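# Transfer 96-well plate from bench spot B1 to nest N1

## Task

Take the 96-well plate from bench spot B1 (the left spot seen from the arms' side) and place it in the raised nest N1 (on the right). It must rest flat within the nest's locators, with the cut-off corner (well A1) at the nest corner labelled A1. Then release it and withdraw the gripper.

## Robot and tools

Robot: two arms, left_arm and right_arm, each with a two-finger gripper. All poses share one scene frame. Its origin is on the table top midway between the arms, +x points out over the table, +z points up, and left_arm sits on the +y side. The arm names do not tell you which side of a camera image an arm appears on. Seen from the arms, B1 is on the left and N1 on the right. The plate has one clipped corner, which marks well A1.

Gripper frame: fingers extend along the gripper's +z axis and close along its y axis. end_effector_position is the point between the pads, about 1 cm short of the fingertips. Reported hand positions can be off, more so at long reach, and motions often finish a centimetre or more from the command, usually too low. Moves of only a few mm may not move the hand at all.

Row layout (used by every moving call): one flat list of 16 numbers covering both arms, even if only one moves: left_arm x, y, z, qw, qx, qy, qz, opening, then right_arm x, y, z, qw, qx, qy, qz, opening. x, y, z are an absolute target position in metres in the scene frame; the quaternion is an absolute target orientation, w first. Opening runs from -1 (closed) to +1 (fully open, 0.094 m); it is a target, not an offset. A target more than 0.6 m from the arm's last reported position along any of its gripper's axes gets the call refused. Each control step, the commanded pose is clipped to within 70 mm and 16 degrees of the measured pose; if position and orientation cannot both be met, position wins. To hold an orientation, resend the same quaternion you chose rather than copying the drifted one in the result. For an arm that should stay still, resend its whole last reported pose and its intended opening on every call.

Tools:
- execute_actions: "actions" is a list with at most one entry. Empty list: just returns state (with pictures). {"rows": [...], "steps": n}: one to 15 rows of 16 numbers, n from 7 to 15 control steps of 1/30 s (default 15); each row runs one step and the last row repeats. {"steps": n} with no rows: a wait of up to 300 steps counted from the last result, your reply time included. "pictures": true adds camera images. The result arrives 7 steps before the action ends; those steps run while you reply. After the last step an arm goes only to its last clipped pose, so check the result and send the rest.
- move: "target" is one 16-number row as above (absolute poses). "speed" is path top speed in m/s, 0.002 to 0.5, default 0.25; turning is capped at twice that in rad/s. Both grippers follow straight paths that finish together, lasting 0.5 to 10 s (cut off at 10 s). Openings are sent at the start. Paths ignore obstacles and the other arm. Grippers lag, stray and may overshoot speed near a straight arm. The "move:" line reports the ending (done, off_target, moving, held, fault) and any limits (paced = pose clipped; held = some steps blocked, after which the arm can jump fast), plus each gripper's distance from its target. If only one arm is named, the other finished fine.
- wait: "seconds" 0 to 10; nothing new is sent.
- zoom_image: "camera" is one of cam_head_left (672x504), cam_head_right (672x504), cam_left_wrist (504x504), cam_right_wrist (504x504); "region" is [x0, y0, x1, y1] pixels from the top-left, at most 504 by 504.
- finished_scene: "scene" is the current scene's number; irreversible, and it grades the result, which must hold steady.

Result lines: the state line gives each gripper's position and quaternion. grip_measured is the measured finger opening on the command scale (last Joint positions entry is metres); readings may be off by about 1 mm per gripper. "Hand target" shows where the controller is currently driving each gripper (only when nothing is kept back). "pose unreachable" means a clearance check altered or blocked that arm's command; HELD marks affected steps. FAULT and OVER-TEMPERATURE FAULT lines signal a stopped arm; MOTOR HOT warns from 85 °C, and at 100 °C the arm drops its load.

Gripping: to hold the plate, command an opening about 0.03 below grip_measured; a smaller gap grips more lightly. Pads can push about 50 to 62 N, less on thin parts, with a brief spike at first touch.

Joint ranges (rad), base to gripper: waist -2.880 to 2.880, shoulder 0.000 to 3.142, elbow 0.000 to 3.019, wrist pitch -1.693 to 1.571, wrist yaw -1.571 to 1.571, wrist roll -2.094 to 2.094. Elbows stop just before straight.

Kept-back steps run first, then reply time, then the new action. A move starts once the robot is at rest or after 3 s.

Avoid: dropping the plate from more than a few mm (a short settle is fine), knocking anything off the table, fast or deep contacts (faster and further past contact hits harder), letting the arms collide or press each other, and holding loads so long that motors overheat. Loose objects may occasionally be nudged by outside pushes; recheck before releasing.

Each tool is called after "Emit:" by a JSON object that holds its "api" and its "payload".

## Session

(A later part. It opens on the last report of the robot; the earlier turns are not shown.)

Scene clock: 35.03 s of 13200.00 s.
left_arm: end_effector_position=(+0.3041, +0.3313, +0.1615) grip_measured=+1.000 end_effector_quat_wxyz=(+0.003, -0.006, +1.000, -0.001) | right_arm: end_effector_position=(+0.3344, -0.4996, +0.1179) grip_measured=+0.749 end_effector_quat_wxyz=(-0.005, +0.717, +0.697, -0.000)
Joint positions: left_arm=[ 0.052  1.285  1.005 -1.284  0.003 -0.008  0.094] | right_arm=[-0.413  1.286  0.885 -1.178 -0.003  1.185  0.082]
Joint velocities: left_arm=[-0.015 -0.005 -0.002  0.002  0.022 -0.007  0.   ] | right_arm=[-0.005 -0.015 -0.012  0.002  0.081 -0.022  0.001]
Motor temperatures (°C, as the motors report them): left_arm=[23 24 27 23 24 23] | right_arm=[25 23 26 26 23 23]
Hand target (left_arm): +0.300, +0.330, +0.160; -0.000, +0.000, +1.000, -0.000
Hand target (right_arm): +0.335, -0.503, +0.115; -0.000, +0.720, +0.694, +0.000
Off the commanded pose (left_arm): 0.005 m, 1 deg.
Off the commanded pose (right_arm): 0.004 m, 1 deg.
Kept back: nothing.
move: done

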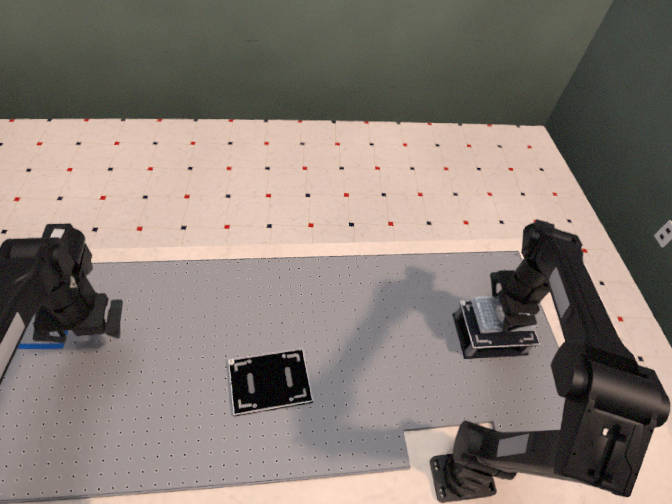

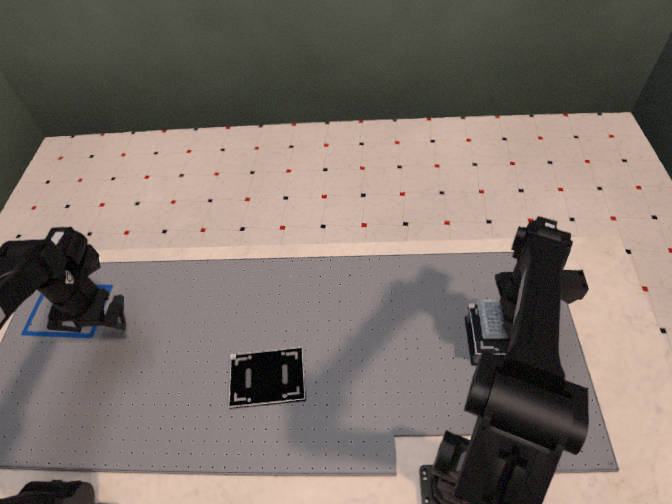

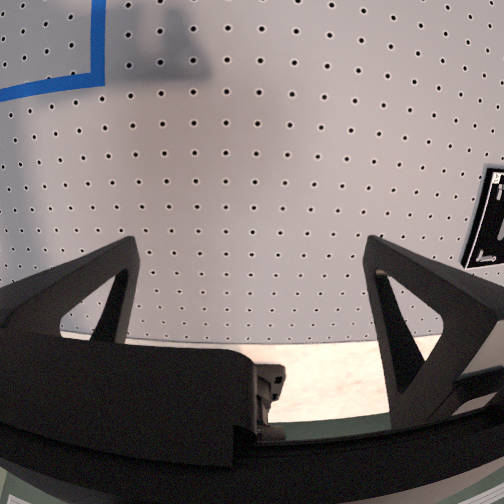

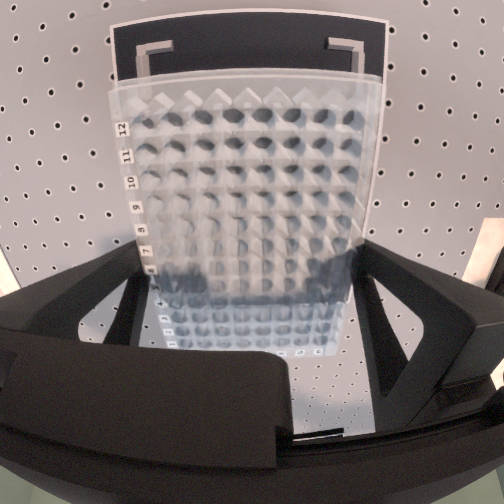

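Emit:
{"api": "move", "payload": {"target": [0.3,0.33,0.16,0,0,-1,0,1,0.334,-0.503,0.098,0,0.72,0.694,0,0.7], "speed": 0.03}}

Emit:
{"api": "zoom_image", "payload": {"camera": "cam_head_left", "region": [440,270,560,370]}}

Emit:
{"api": "zoom_image", "payload": {"camera": "cam_right_wrist", "region": [80,10,420,140]}}

Scene clock: 36.23 s of 13200.00 s.
left_arm: end_effector_position=(+0.3041, +0.3313, +0.1615) grip_measured=+1.000 end_effector_quat_wxyz=(+0.003, -0.006, +1.000, -0.001) | right_arm: end_effector_position=(+0.3337, -0.4997, +0.1014) grip_measured=+0.749 end_effector_quat_wxyz=(-0.004, +0.718, +0.696, -0.000)
Joint positions: left_arm=[ 0.052  1.285  1.005 -1.284  0.003 -0.008  0.094] | right_arm=[-0.415  1.304  0.853 -1.127 -0.003  1.185  0.082]
Joint velocities: left_arm=[-0.005 -0.005  0.017  0.017  0.022 -0.051  0.   ] | right_arm=[-0.005 -0.005  0.007  0.002 -0.037  0.051 -0.   ]
Motor temperatures (°C, as the motors report them): left_arm=[23 24 27 23 24 23] | right_arm=[25 23 26 26 23 23]
Hand target (left_arm): +0.300, +0.330, +0.160; -0.000, +0.000, +1.000, -0.000
Hand target (right_arm): +0.334, -0.503, +0.098; +0.000, +0.720, +0.694, +0.000
Off the commanded pose (left_arm): 0.005 m, 1 deg.
Off the commanded pose (right_arm): 0.005 m, 1 deg.
Kept back: nothing.
move: done

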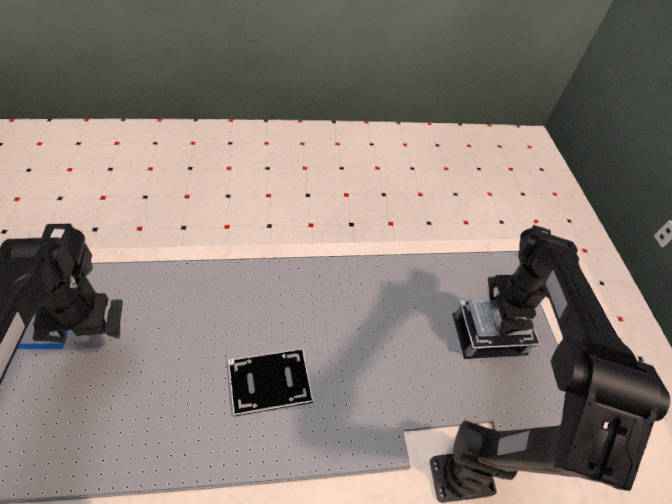

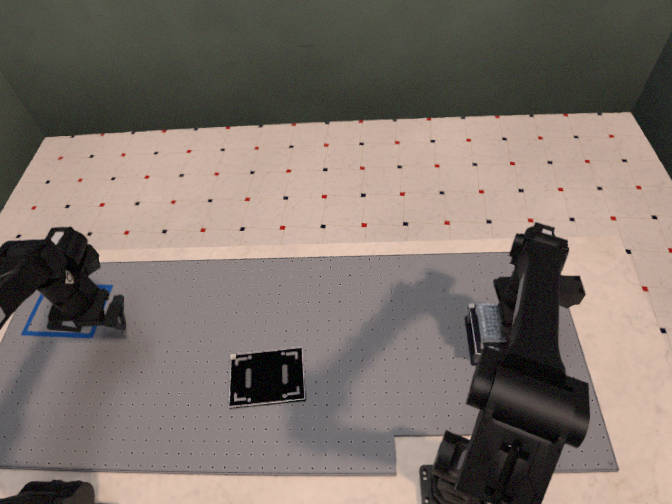

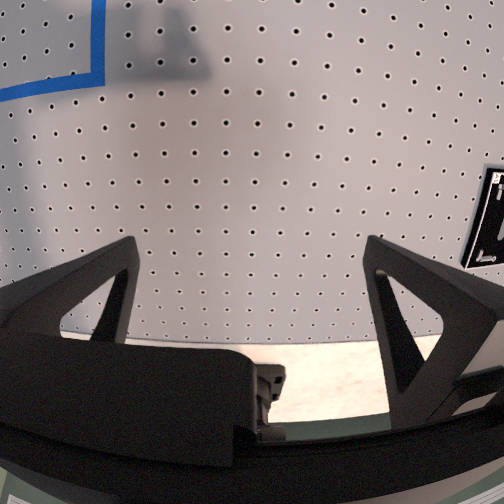

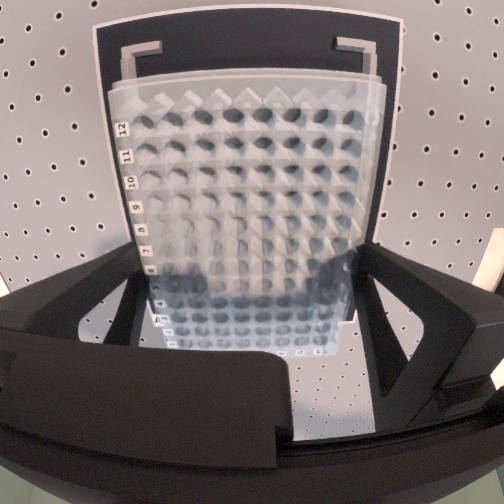

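Region (440, 270, 560, 370) of cam_head_left's 672x504 image, scaled by 4.200, with more detail than that image has.

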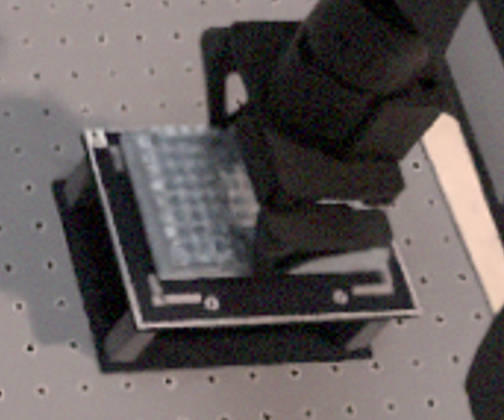

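Region (80, 10, 420, 140) of cam_right_wrist's 504x504 image, scaled by 1.482, with more detail than that image has; it fills the top 193 rows of this view, and the rest is white.

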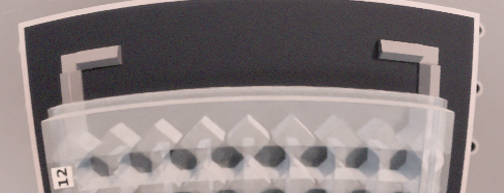

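Emit:
{"api": "move", "payload": {"target": [0.3,0.33,0.16,0,0,-1,0,1,0.334,-0.509,0.091,0,0.72,0.694,0,0.7], "speed": 0.02}}

Emit:
{"api": "zoom_image", "payload": {"camera": "cam_head_left", "region": [440,270,560,370]}}

Emit:
{"api": "zoom_image", "payload": {"camera": "cam_right_wrist", "region": [80,10,420,140]}}

Scene clock: 38.83 s of 13200.00 s.
left_arm: end_effector_position=(+0.3041, +0.3313, +0.1615) grip_measured=+1.000 end_effector_quat_wxyz=(+0.003, -0.006, +1.000, -0.001) | right_arm: end_effector_position=(+0.3358, -0.5068, +0.0963) grip_measured=+0.749 end_effector_quat_wxyz=(-0.001, +0.723, +0.691, +0.001)
Joint positions: left_arm=[ 0.052  1.285  1.005 -1.284  0.003 -0.008  0.094] | right_arm=[-0.431  1.32   0.853 -1.105 -0.003  1.184  0.082]
Joint velocities: left_arm=[-0.015  0.005  0.002  0.007  0.022 -0.066  0.   ] | right_arm=[ 0.005  0.005 -0.012 -0.007 -0.051 -0.081  0.   ]
Motor temperatures (°C, as the motors report them): left_arm=[23 24 27 23 24 23] | right_arm=[25 23 26 26 23 23]
Hand target (left_arm): +0.300, +0.330, +0.160; -0.000, +0.000, +1.000, -0.000
Hand target (right_arm): +0.334, -0.509, +0.091; -0.000, +0.720, +0.694, +0.000
Off the commanded pose (left_arm): 0.005 m, 1 deg.
Off the commanded pose (right_arm): 0.006 m, 1 deg.
Kept back: nothing.
move: done

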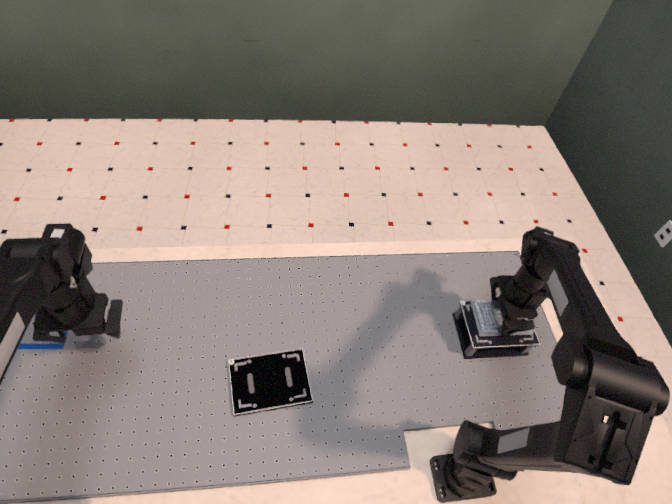

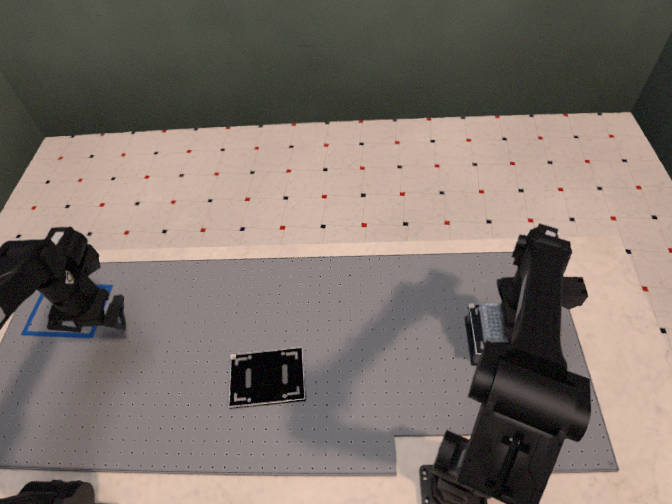

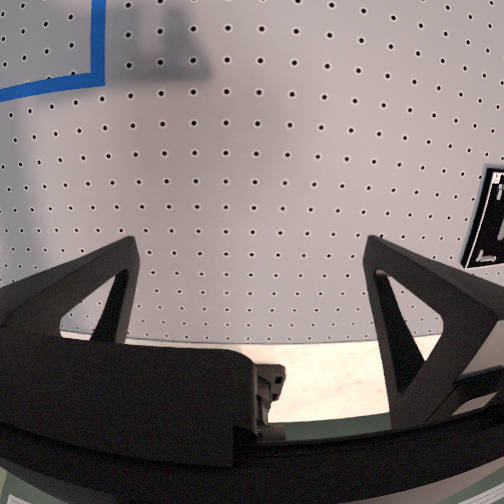

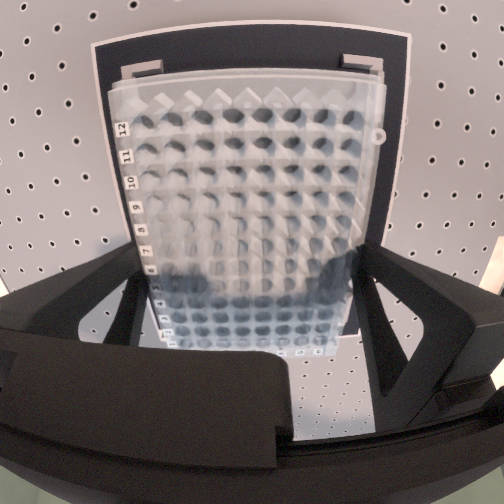

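Region (440, 270, 560, 370) of cam_head_left's 672x504 image, scaled by 4.200, with more detail than that image has.

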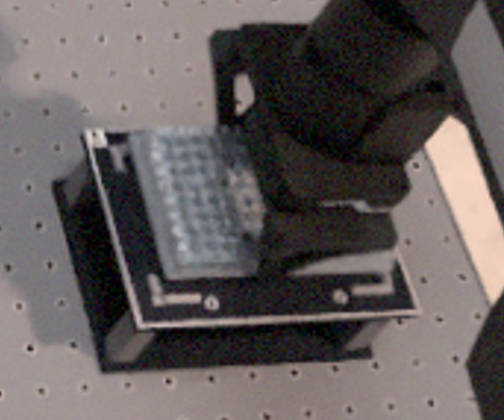

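Region (80, 10, 420, 140) of cam_right_wrist's 504x504 image, scaled by 1.482, with more detail than that image has; it fills the top 193 rows of this view, and the rest is white.

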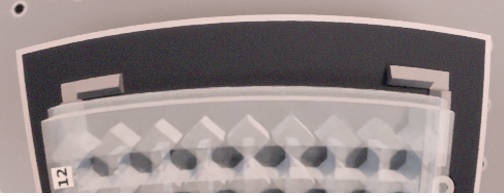

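Emit:
{"api": "move", "payload": {"target": [0.3,0.33,0.16,0,0,-1,0,1,0.332,-0.508,0.087,0,0.712,0.702,0,0.7], "speed": 0.02}}

Emit:
{"api": "zoom_image", "payload": {"camera": "cam_head_left", "region": [440,270,560,370]}}

Emit:
{"api": "zoom_image", "payload": {"camera": "cam_right_wrist", "region": [80,10,420,140]}}

Scene clock: 41.30 s of 13200.00 s.
left_arm: end_effector_position=(+0.3041, +0.3313, +0.1615) grip_measured=+1.000 end_effector_quat_wxyz=(+0.003, -0.006, +1.000, -0.001) | right_arm: end_effector_position=(+0.3322, -0.5052, +0.0907) grip_measured=+0.749 end_effector_quat_wxyz=(-0.003, +0.715, +0.699, -0.000)
Joint positions: left_arm=[ 0.052  1.285  1.005 -1.284  0.003 -0.008  0.094] | right_arm=[-0.431  1.32   0.837 -1.093 -0.002  1.162  0.082]
Joint velocities: left_arm=[-0.005  0.005 -0.012  0.002 -0.022 -0.066  0.   ] | right_arm=[-0.024 -0.005  0.002  0.007 -0.007 -0.051  0.001]
Motor temperatures (°C, as the motors report them): left_arm=[23 24 27 23 24 23] | right_arm=[25 23 26 26 23 23]
Hand target (left_arm): +0.300, +0.330, +0.160; -0.000, +0.000, +1.000, -0.000
Hand target (right_arm): +0.332, -0.508, +0.087; +0.000, +0.712, +0.702, -0.000
Off the commanded pose (left_arm): 0.005 m, 1 deg.
Off the commanded pose (right_arm): 0.005 m, 1 deg.
Kept back: nothing.
move: done

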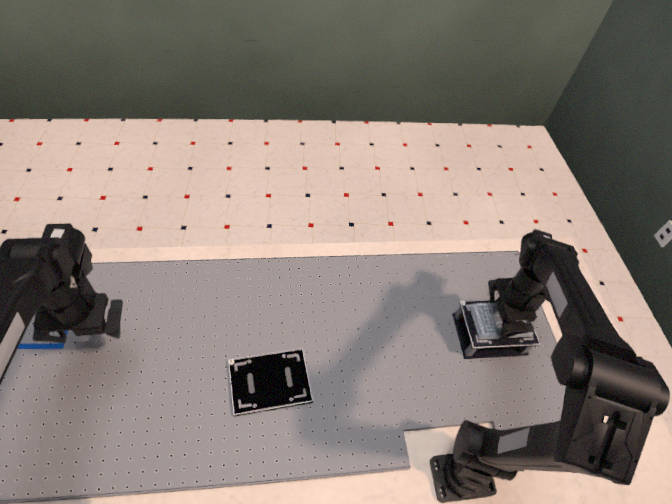

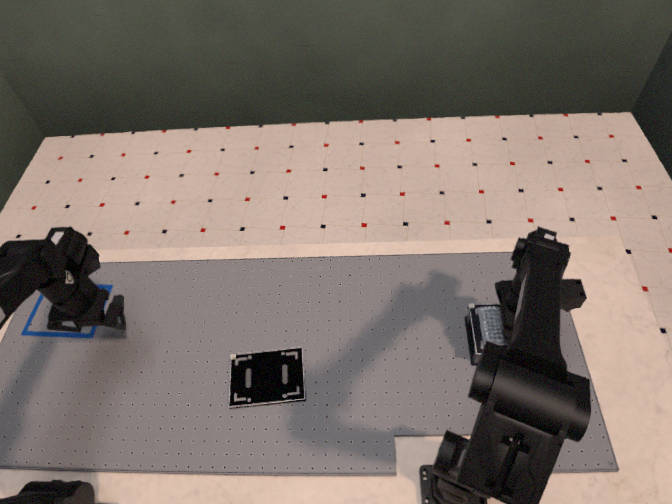

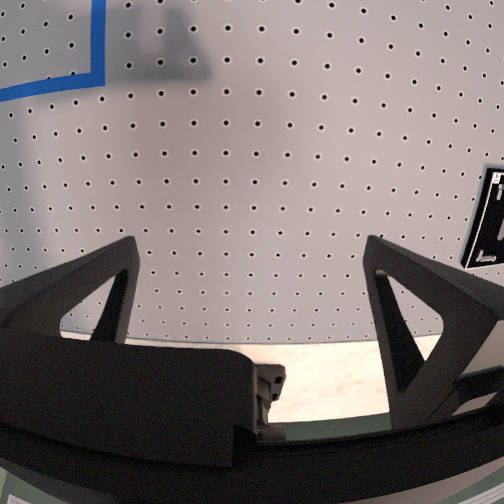

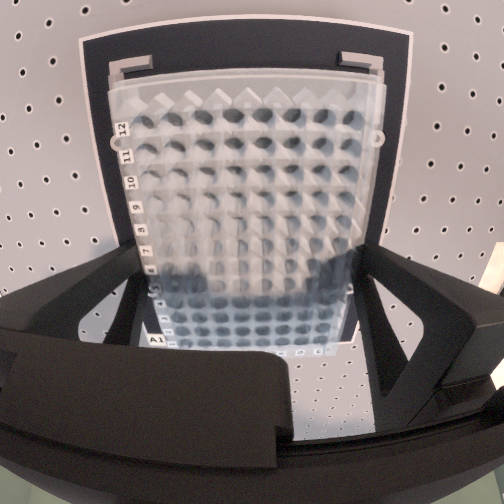

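Region (440, 270, 560, 370) of cam_head_left's 672x504 image, scaled by 4.200, with more detail than that image has.

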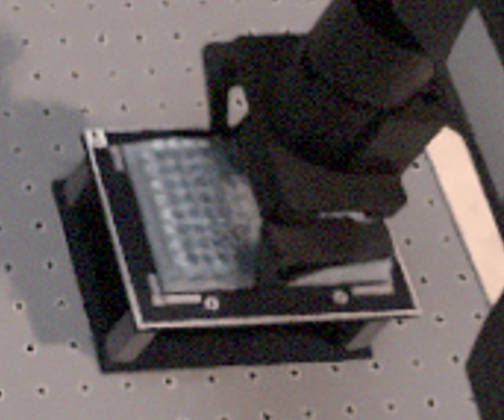

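Region (80, 10, 420, 140) of cam_right_wrist's 504x504 image, scaled by 1.482, with more detail than that image has; it fills the top 193 rows of this view, and the rest is white.

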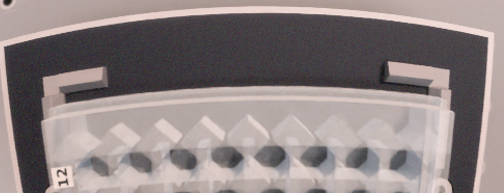

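Emit:
{"api": "move", "payload": {"target": [0.3,0.33,0.16,0,0,-1,0,1,0.333,-0.5085,0.078,0,0.715,0.699,0,0.7], "speed": 0.015}}

Emit:
{"api": "zoom_image", "payload": {"camera": "cam_head_left", "region": [440,270,560,370]}}

Emit:
{"api": "zoom_image", "payload": {"camera": "cam_right_wrist", "region": [80,10,420,140]}}

Scene clock: 42.63 s of 13200.00 s.
left_arm: end_effector_position=(+0.3041, +0.3313, +0.1615) grip_measured=+1.000 end_effector_quat_wxyz=(+0.003, -0.006, +1.000, -0.001) | right_arm: end_effector_position=(+0.3332, -0.5064, +0.0842) grip_measured=+0.749 end_effector_quat_wxyz=(-0.002, +0.716, +0.699, -0.000)
Joint positions: left_arm=[ 0.052  1.285  1.005 -1.284  0.003 -0.008  0.094] | right_arm=[-0.433  1.331  0.827 -1.07  -0.001  1.161  0.082]
Joint velocities: left_arm=[ 0.005  0.005  0.007 -0.002  0.066  0.051  0.   ] | right_arm=[-0.005 -0.005 -0.002  0.002 -0.007 -0.022 -0.   ]
Motor temperatures (°C, as the motors report them): left_arm=[23 24 27 23 24 23] | right_arm=[25 23 26 26 23 23]
Hand target (left_arm): +0.300, +0.330, +0.160; -0.000, +0.000, +1.000, -0.000
Hand target (right_arm): +0.333, -0.508, +0.078; -0.000, +0.715, +0.699, +0.000
Off the commanded pose (left_arm): 0.005 m, 1 deg.
Off the commanded pose (right_arm): 0.007 m, 0 deg.
Kept back: nothing.
move: done

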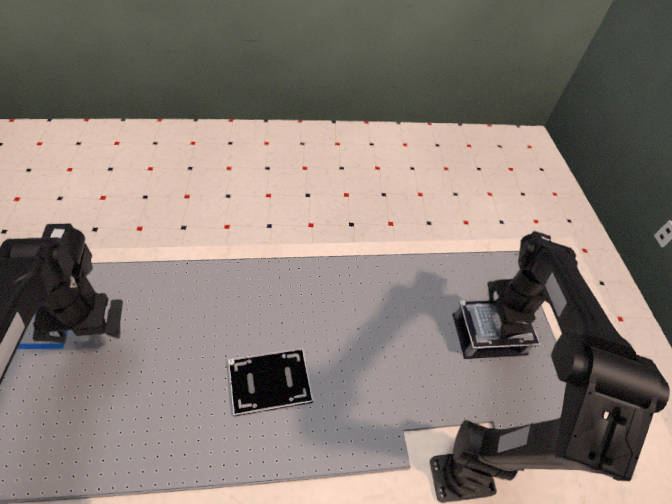

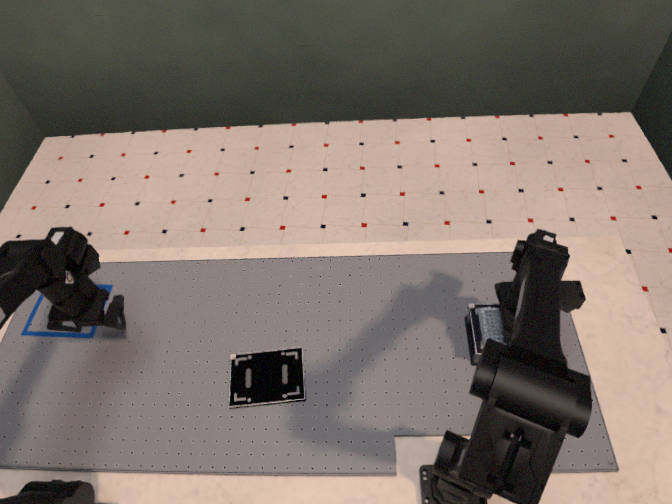

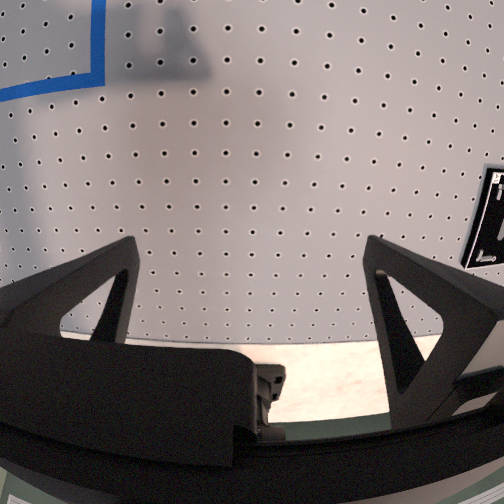

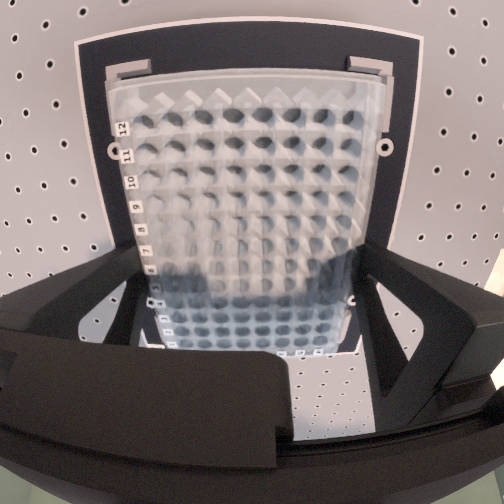

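Region (440, 270, 560, 370) of cam_head_left's 672x504 image, scaled by 4.200, with more detail than that image has.

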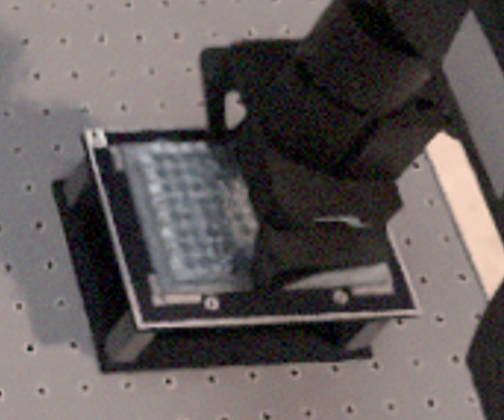

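Region (80, 10, 420, 140) of cam_right_wrist's 504x504 image, scaled by 1.482, with more detail than that image has; it fills the top 193 rows of this view, and the rest is white.

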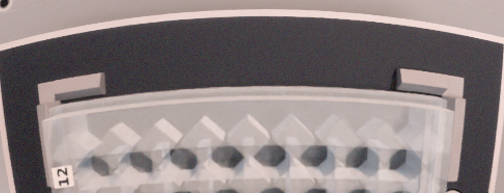

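Close to seated; a little further.

Emit:
{"api": "move", "payload": {"target": [0.3,0.33,0.16,0,0,-1,0,1,0.3325,-0.508,0.073,0,0.715,0.699,0,0.7], "speed": 0.015}}

Emit:
{"api": "move", "payload": {"target": [0.3,0.33,0.16,0,0,-1,0,1,0.3325,-0.508,0.073,0,0.715,0.699,0,1]}}

Emit:
{"api": "zoom_image", "payload": {"camera": "cam_head_left", "region": [440,270,560,370]}}

Emit:
{"api": "zoom_image", "payload": {"camera": "cam_right_wrist", "region": [80,10,420,140]}}

Scene clock: 43.87 s of 13200.00 s.
left_arm: end_effector_position=(+0.3041, +0.3313, +0.1615) grip_measured=+1.000 end_effector_quat_wxyz=(+0.003, -0.006, +1.000, -0.001) | right_arm: end_effector_position=(+0.3330, -0.5064, +0.0837) grip_measured=+0.749 end_effector_quat_wxyz=(-0.001, +0.716, +0.699, -0.000)
Joint positions: left_arm=[ 0.052  1.285  1.005 -1.284  0.003 -0.008  0.094] | right_arm=[-0.433  1.331  0.826 -1.068 -0.001  1.161  0.082]
Joint velocities: left_arm=[ 0.005 -0.024  0.002  0.002  0.022  0.022  0.   ] | right_arm=[ 0.015 -0.015 -0.007 -0.017  0.066  0.081  0.001]
Motor temperatures (°C, as the motors report them): left_arm=[23 24 27 23 24 23] | right_arm=[25 23 26 26 23 23]
Hand target (left_arm): +0.300, +0.330, +0.160; -0.000, +0.000, +1.000, -0.000
Hand target (right_arm): +0.332, -0.508, +0.073; -0.000, +0.715, +0.699, -0.000
Off the commanded pose (left_arm): 0.005 m, 1 deg.
Off the commanded pose (right_arm): 0.011 m, 0 deg.
Kept back: nothing.
move: off_target (right_arm)

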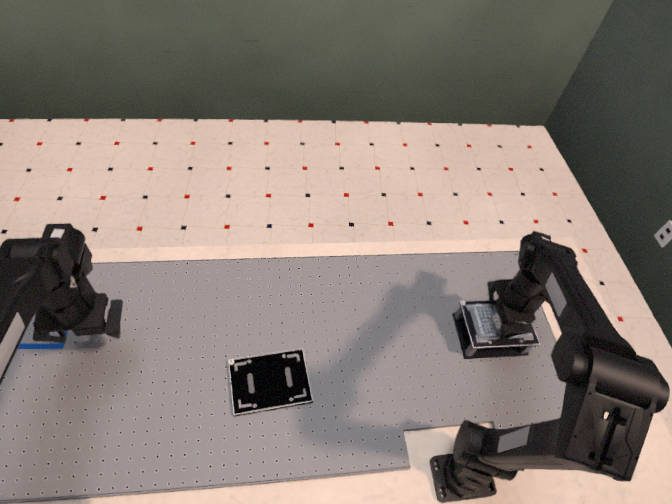

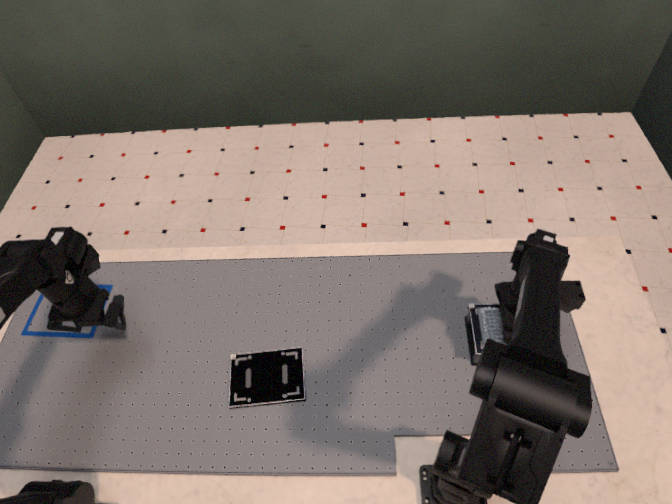

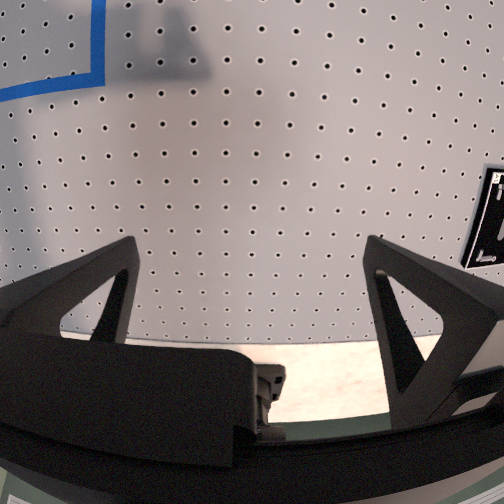

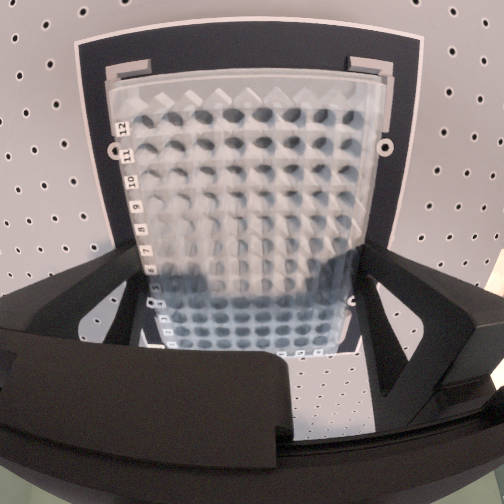

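Scene clock: 44.57 s of 13200.00 s.
left_arm: end_effector_position=(+0.3041, +0.3313, +0.1615) grip_measured=+1.000 end_effector_quat_wxyz=(+0.003, -0.006, +1.000, -0.001) | right_arm: end_effector_position=(+0.3336, -0.5067, +0.0821) grip_measured=+1.000 end_effector_quat_wxyz=(+0.000, +0.716, +0.699, +0.000)
Joint positions: left_arm=[ 0.052  1.285  1.005 -1.284  0.003 -0.008  0.094] | right_arm=[-0.433  1.334  0.823 -1.06  -0.001  1.161  0.094]
Joint velocities: left_arm=[-0.005 -0.015 -0.002 -0.002 -0.007  0.007  0.   ] | right_arm=[-0.005 -0.005  0.002 -0.002 -0.007 -0.037  0.   ]
Motor temperatures (°C, as the motors report them): left_arm=[23 24 27 23 24 23] | right_arm=[25 23 26 26 23 23]
Hand target (left_arm): +0.300, +0.330, +0.160; -0.000, +0.000, +1.000, -0.000
Hand target (right_arm): +0.332, -0.508, +0.073; -0.000, +0.715, +0.699, +0.000
Off the commanded pose (left_arm): 0.005 m, 1 deg.
Off the commanded pose (right_arm): 0.009 m, 0 deg.
Kept back: nothing.
move: done

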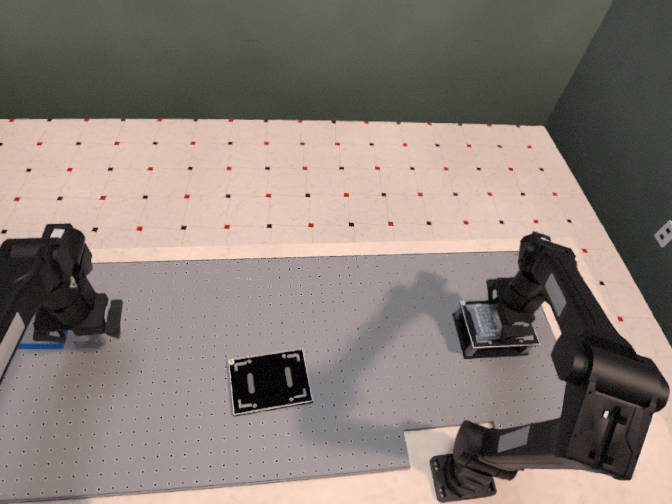

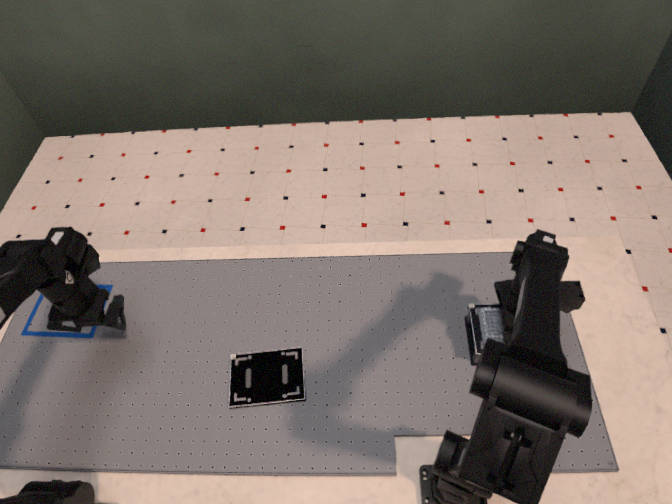

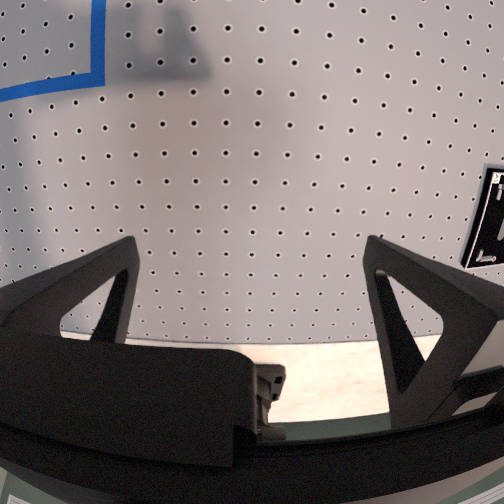

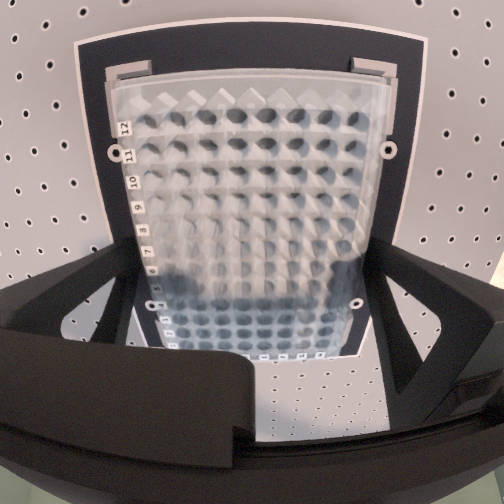

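Region (440, 270, 560, 370) of cam_head_left's 672x504 image, scaled by 4.200, with more detail than that image has.

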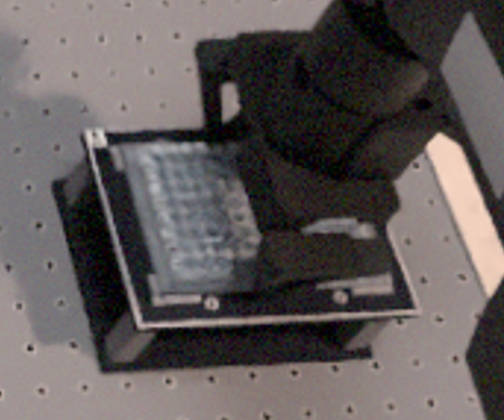

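Region (80, 10, 420, 140) of cam_right_wrist's 504x504 image, scaled by 1.482, with more detail than that image has; it fills the top 193 rows of this view, and the rest is white.

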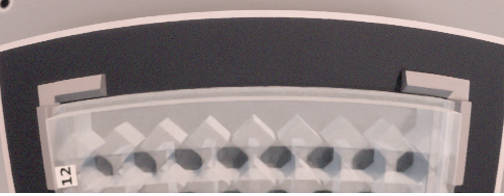

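Emit:
{"api": "move", "payload": {"target": [0.3,0.33,0.16,0,0,-1,0,1,0.3346,-0.507,0.121,0.046,0.715,0.697,0.018,1], "speed": 0.04}}

Emit:
{"api": "move", "payload": {"target": [0.3,0.33,0.16,0,0,-1,0,1,0.3,-0.46,0.25,0.046,0.715,0.697,0.018,1], "speed": 0.15}}

Emit:
{"api": "zoom_image", "payload": {"camera": "cam_head_left", "region": [440,270,560,370]}}

Scene clock: 46.33 s of 13200.00 s.
left_arm: end_effector_position=(+0.3041, +0.3313, +0.1615) grip_measured=+1.000 end_effector_quat_wxyz=(+0.003, -0.006, +1.000, -0.001) | right_arm: end_effector_position=(+0.3350, -0.5073, +0.1140) grip_measured=+1.000 end_effector_quat_wxyz=(+0.044, +0.715, +0.698, +0.017)
Joint positions: left_arm=[ 0.052  1.285  1.005 -1.284  0.003 -0.008  0.094] | right_arm=[-0.433  1.231  0.823 -1.068 -0.001  1.161  0.094]
Joint velocities: left_arm=[-0.015 -0.005 -0.012 -0.007  0.007 -0.081  0.   ] | right_arm=[-0.015  0.005 -0.012 -0.017  0.037  0.081  0.   ]
Motor temperatures (°C, as the motors report them): left_arm=[23 24 27 23 24 23] | right_arm=[25 23 26 26 23 23]
Hand target (left_arm): +0.300, +0.330, +0.160; -0.000, +0.000, +1.000, -0.000
Hand target (right_arm): +0.335, -0.507, +0.120; +0.046, +0.715, +0.698, +0.018
Off the commanded pose (left_arm): 0.005 m, 1 deg.
Off the commanded pose (right_arm): 0.007 m, 0 deg.
Kept back: nothing.
move: done

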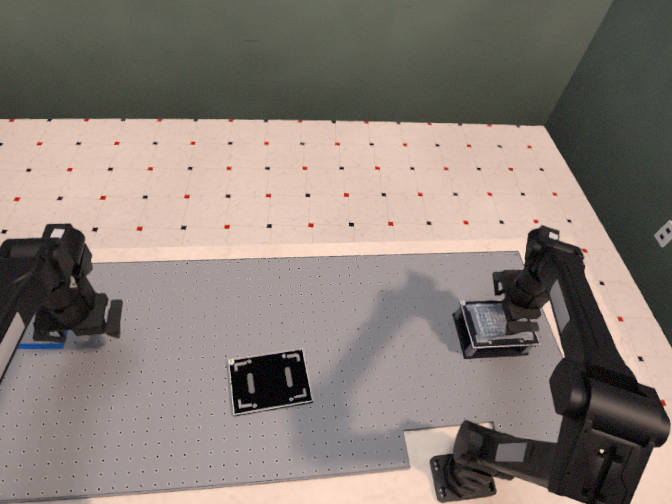

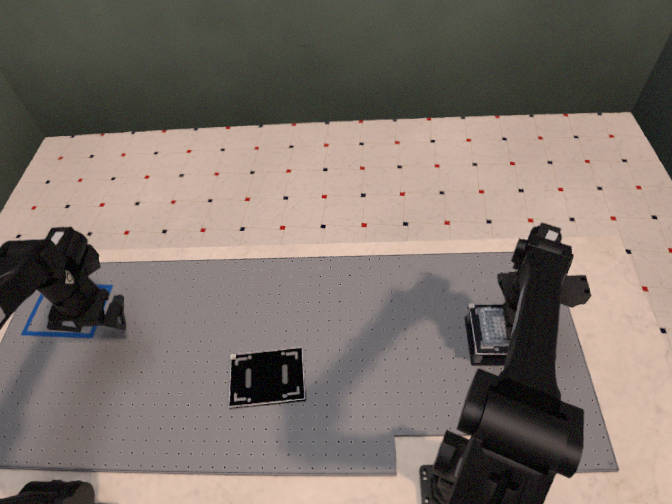

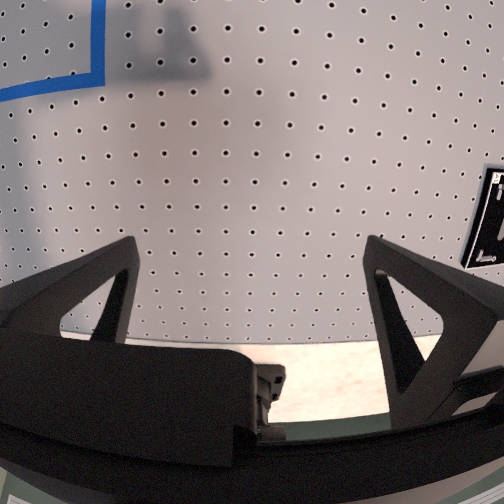

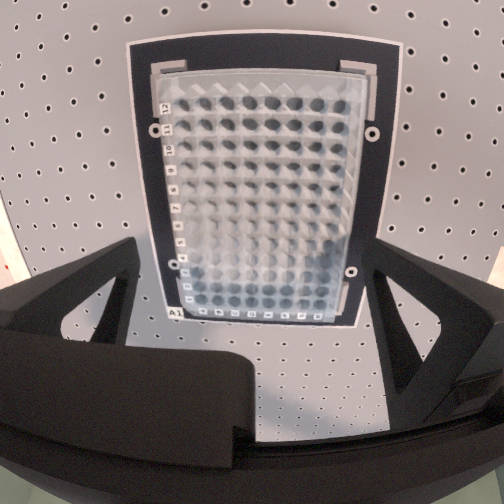

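Scene clock: 47.73 s of 13200.00 s.
left_arm: end_effector_position=(+0.3041, +0.3313, +0.1615) grip_measured=+1.000 end_effector_quat_wxyz=(+0.003, -0.006, +1.000, -0.001) | right_arm: end_effector_position=(+0.2884, -0.4585, +0.2247) grip_measured=+1.000 end_effector_quat_wxyz=(+0.025, +0.712, +0.702, +0.008)
Joint positions: left_arm=[ 0.052  1.285  1.005 -1.284  0.003 -0.008  0.094] | right_arm=[-0.337  1.01   0.965 -1.474  0.007  1.246  0.094]
Joint velocities: left_arm=[-0.015 -0.005  0.002 -0.012 -0.081 -0.007  0.   ] | right_arm=[ 0.005 -0.015 -0.007 -0.002  0.022  0.022  0.   ]
Motor temperatures (°C, as the motors report them): left_arm=[23 24 27 23 24 23] | right_arm=[25 23 26 26 23 23]
Hand target (left_arm): +0.300, +0.330, +0.160; -0.000, +0.000, +1.000, -0.000
Hand target (right_arm): +0.299, -0.461, +0.249; +0.046, +0.715, +0.698, +0.018
Off the commanded pose (left_arm): 0.005 m, 1 deg.
Off the commanded pose (right_arm): 0.028 m, 3 deg.
Kept back: nothing.
move: off_target (right_arm)

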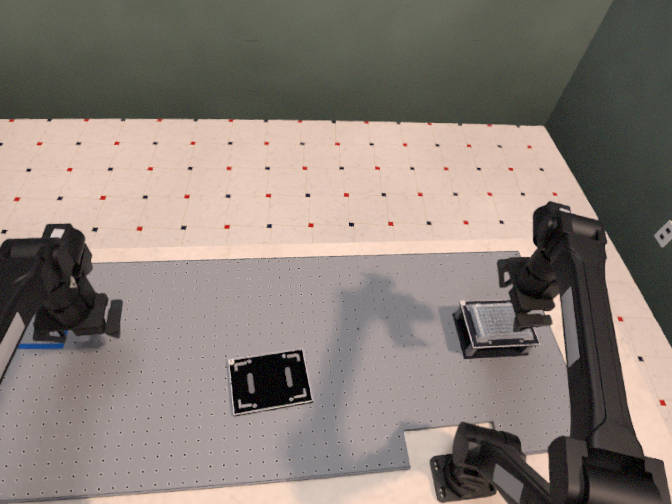

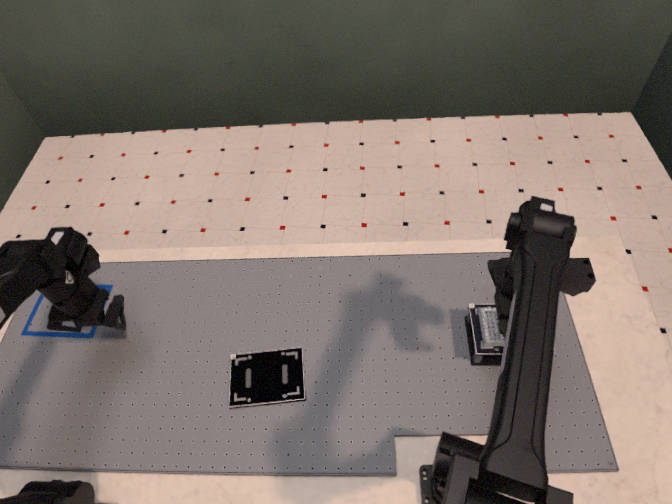

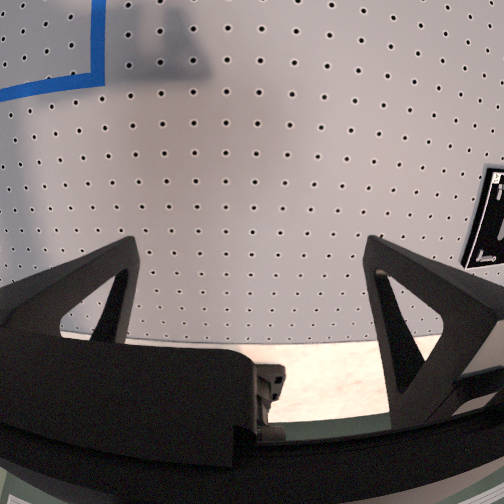

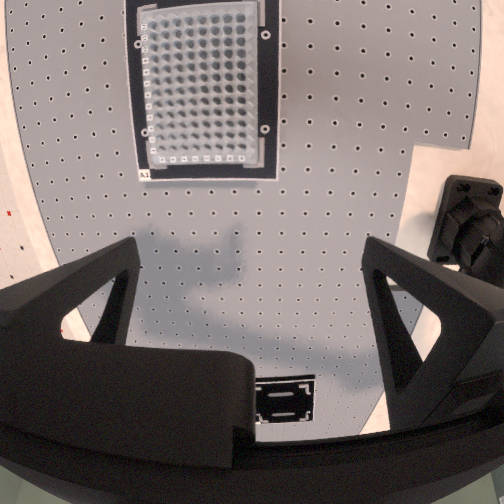

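Region (440, 270, 560, 370) of cam_head_left's 672x504 image, scaled by 4.200, with more detail than that image has.

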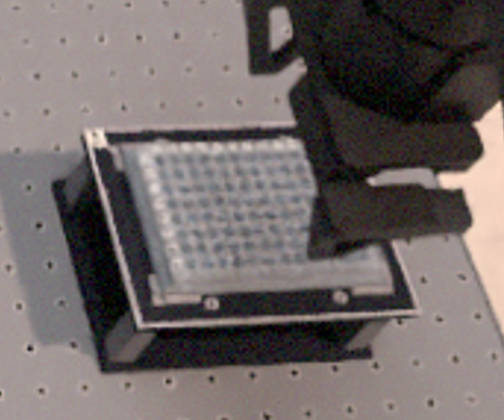

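Emit:
{"api": "finished_scene", "payload": {"scene": 2}}

The scene is finished: the task was done.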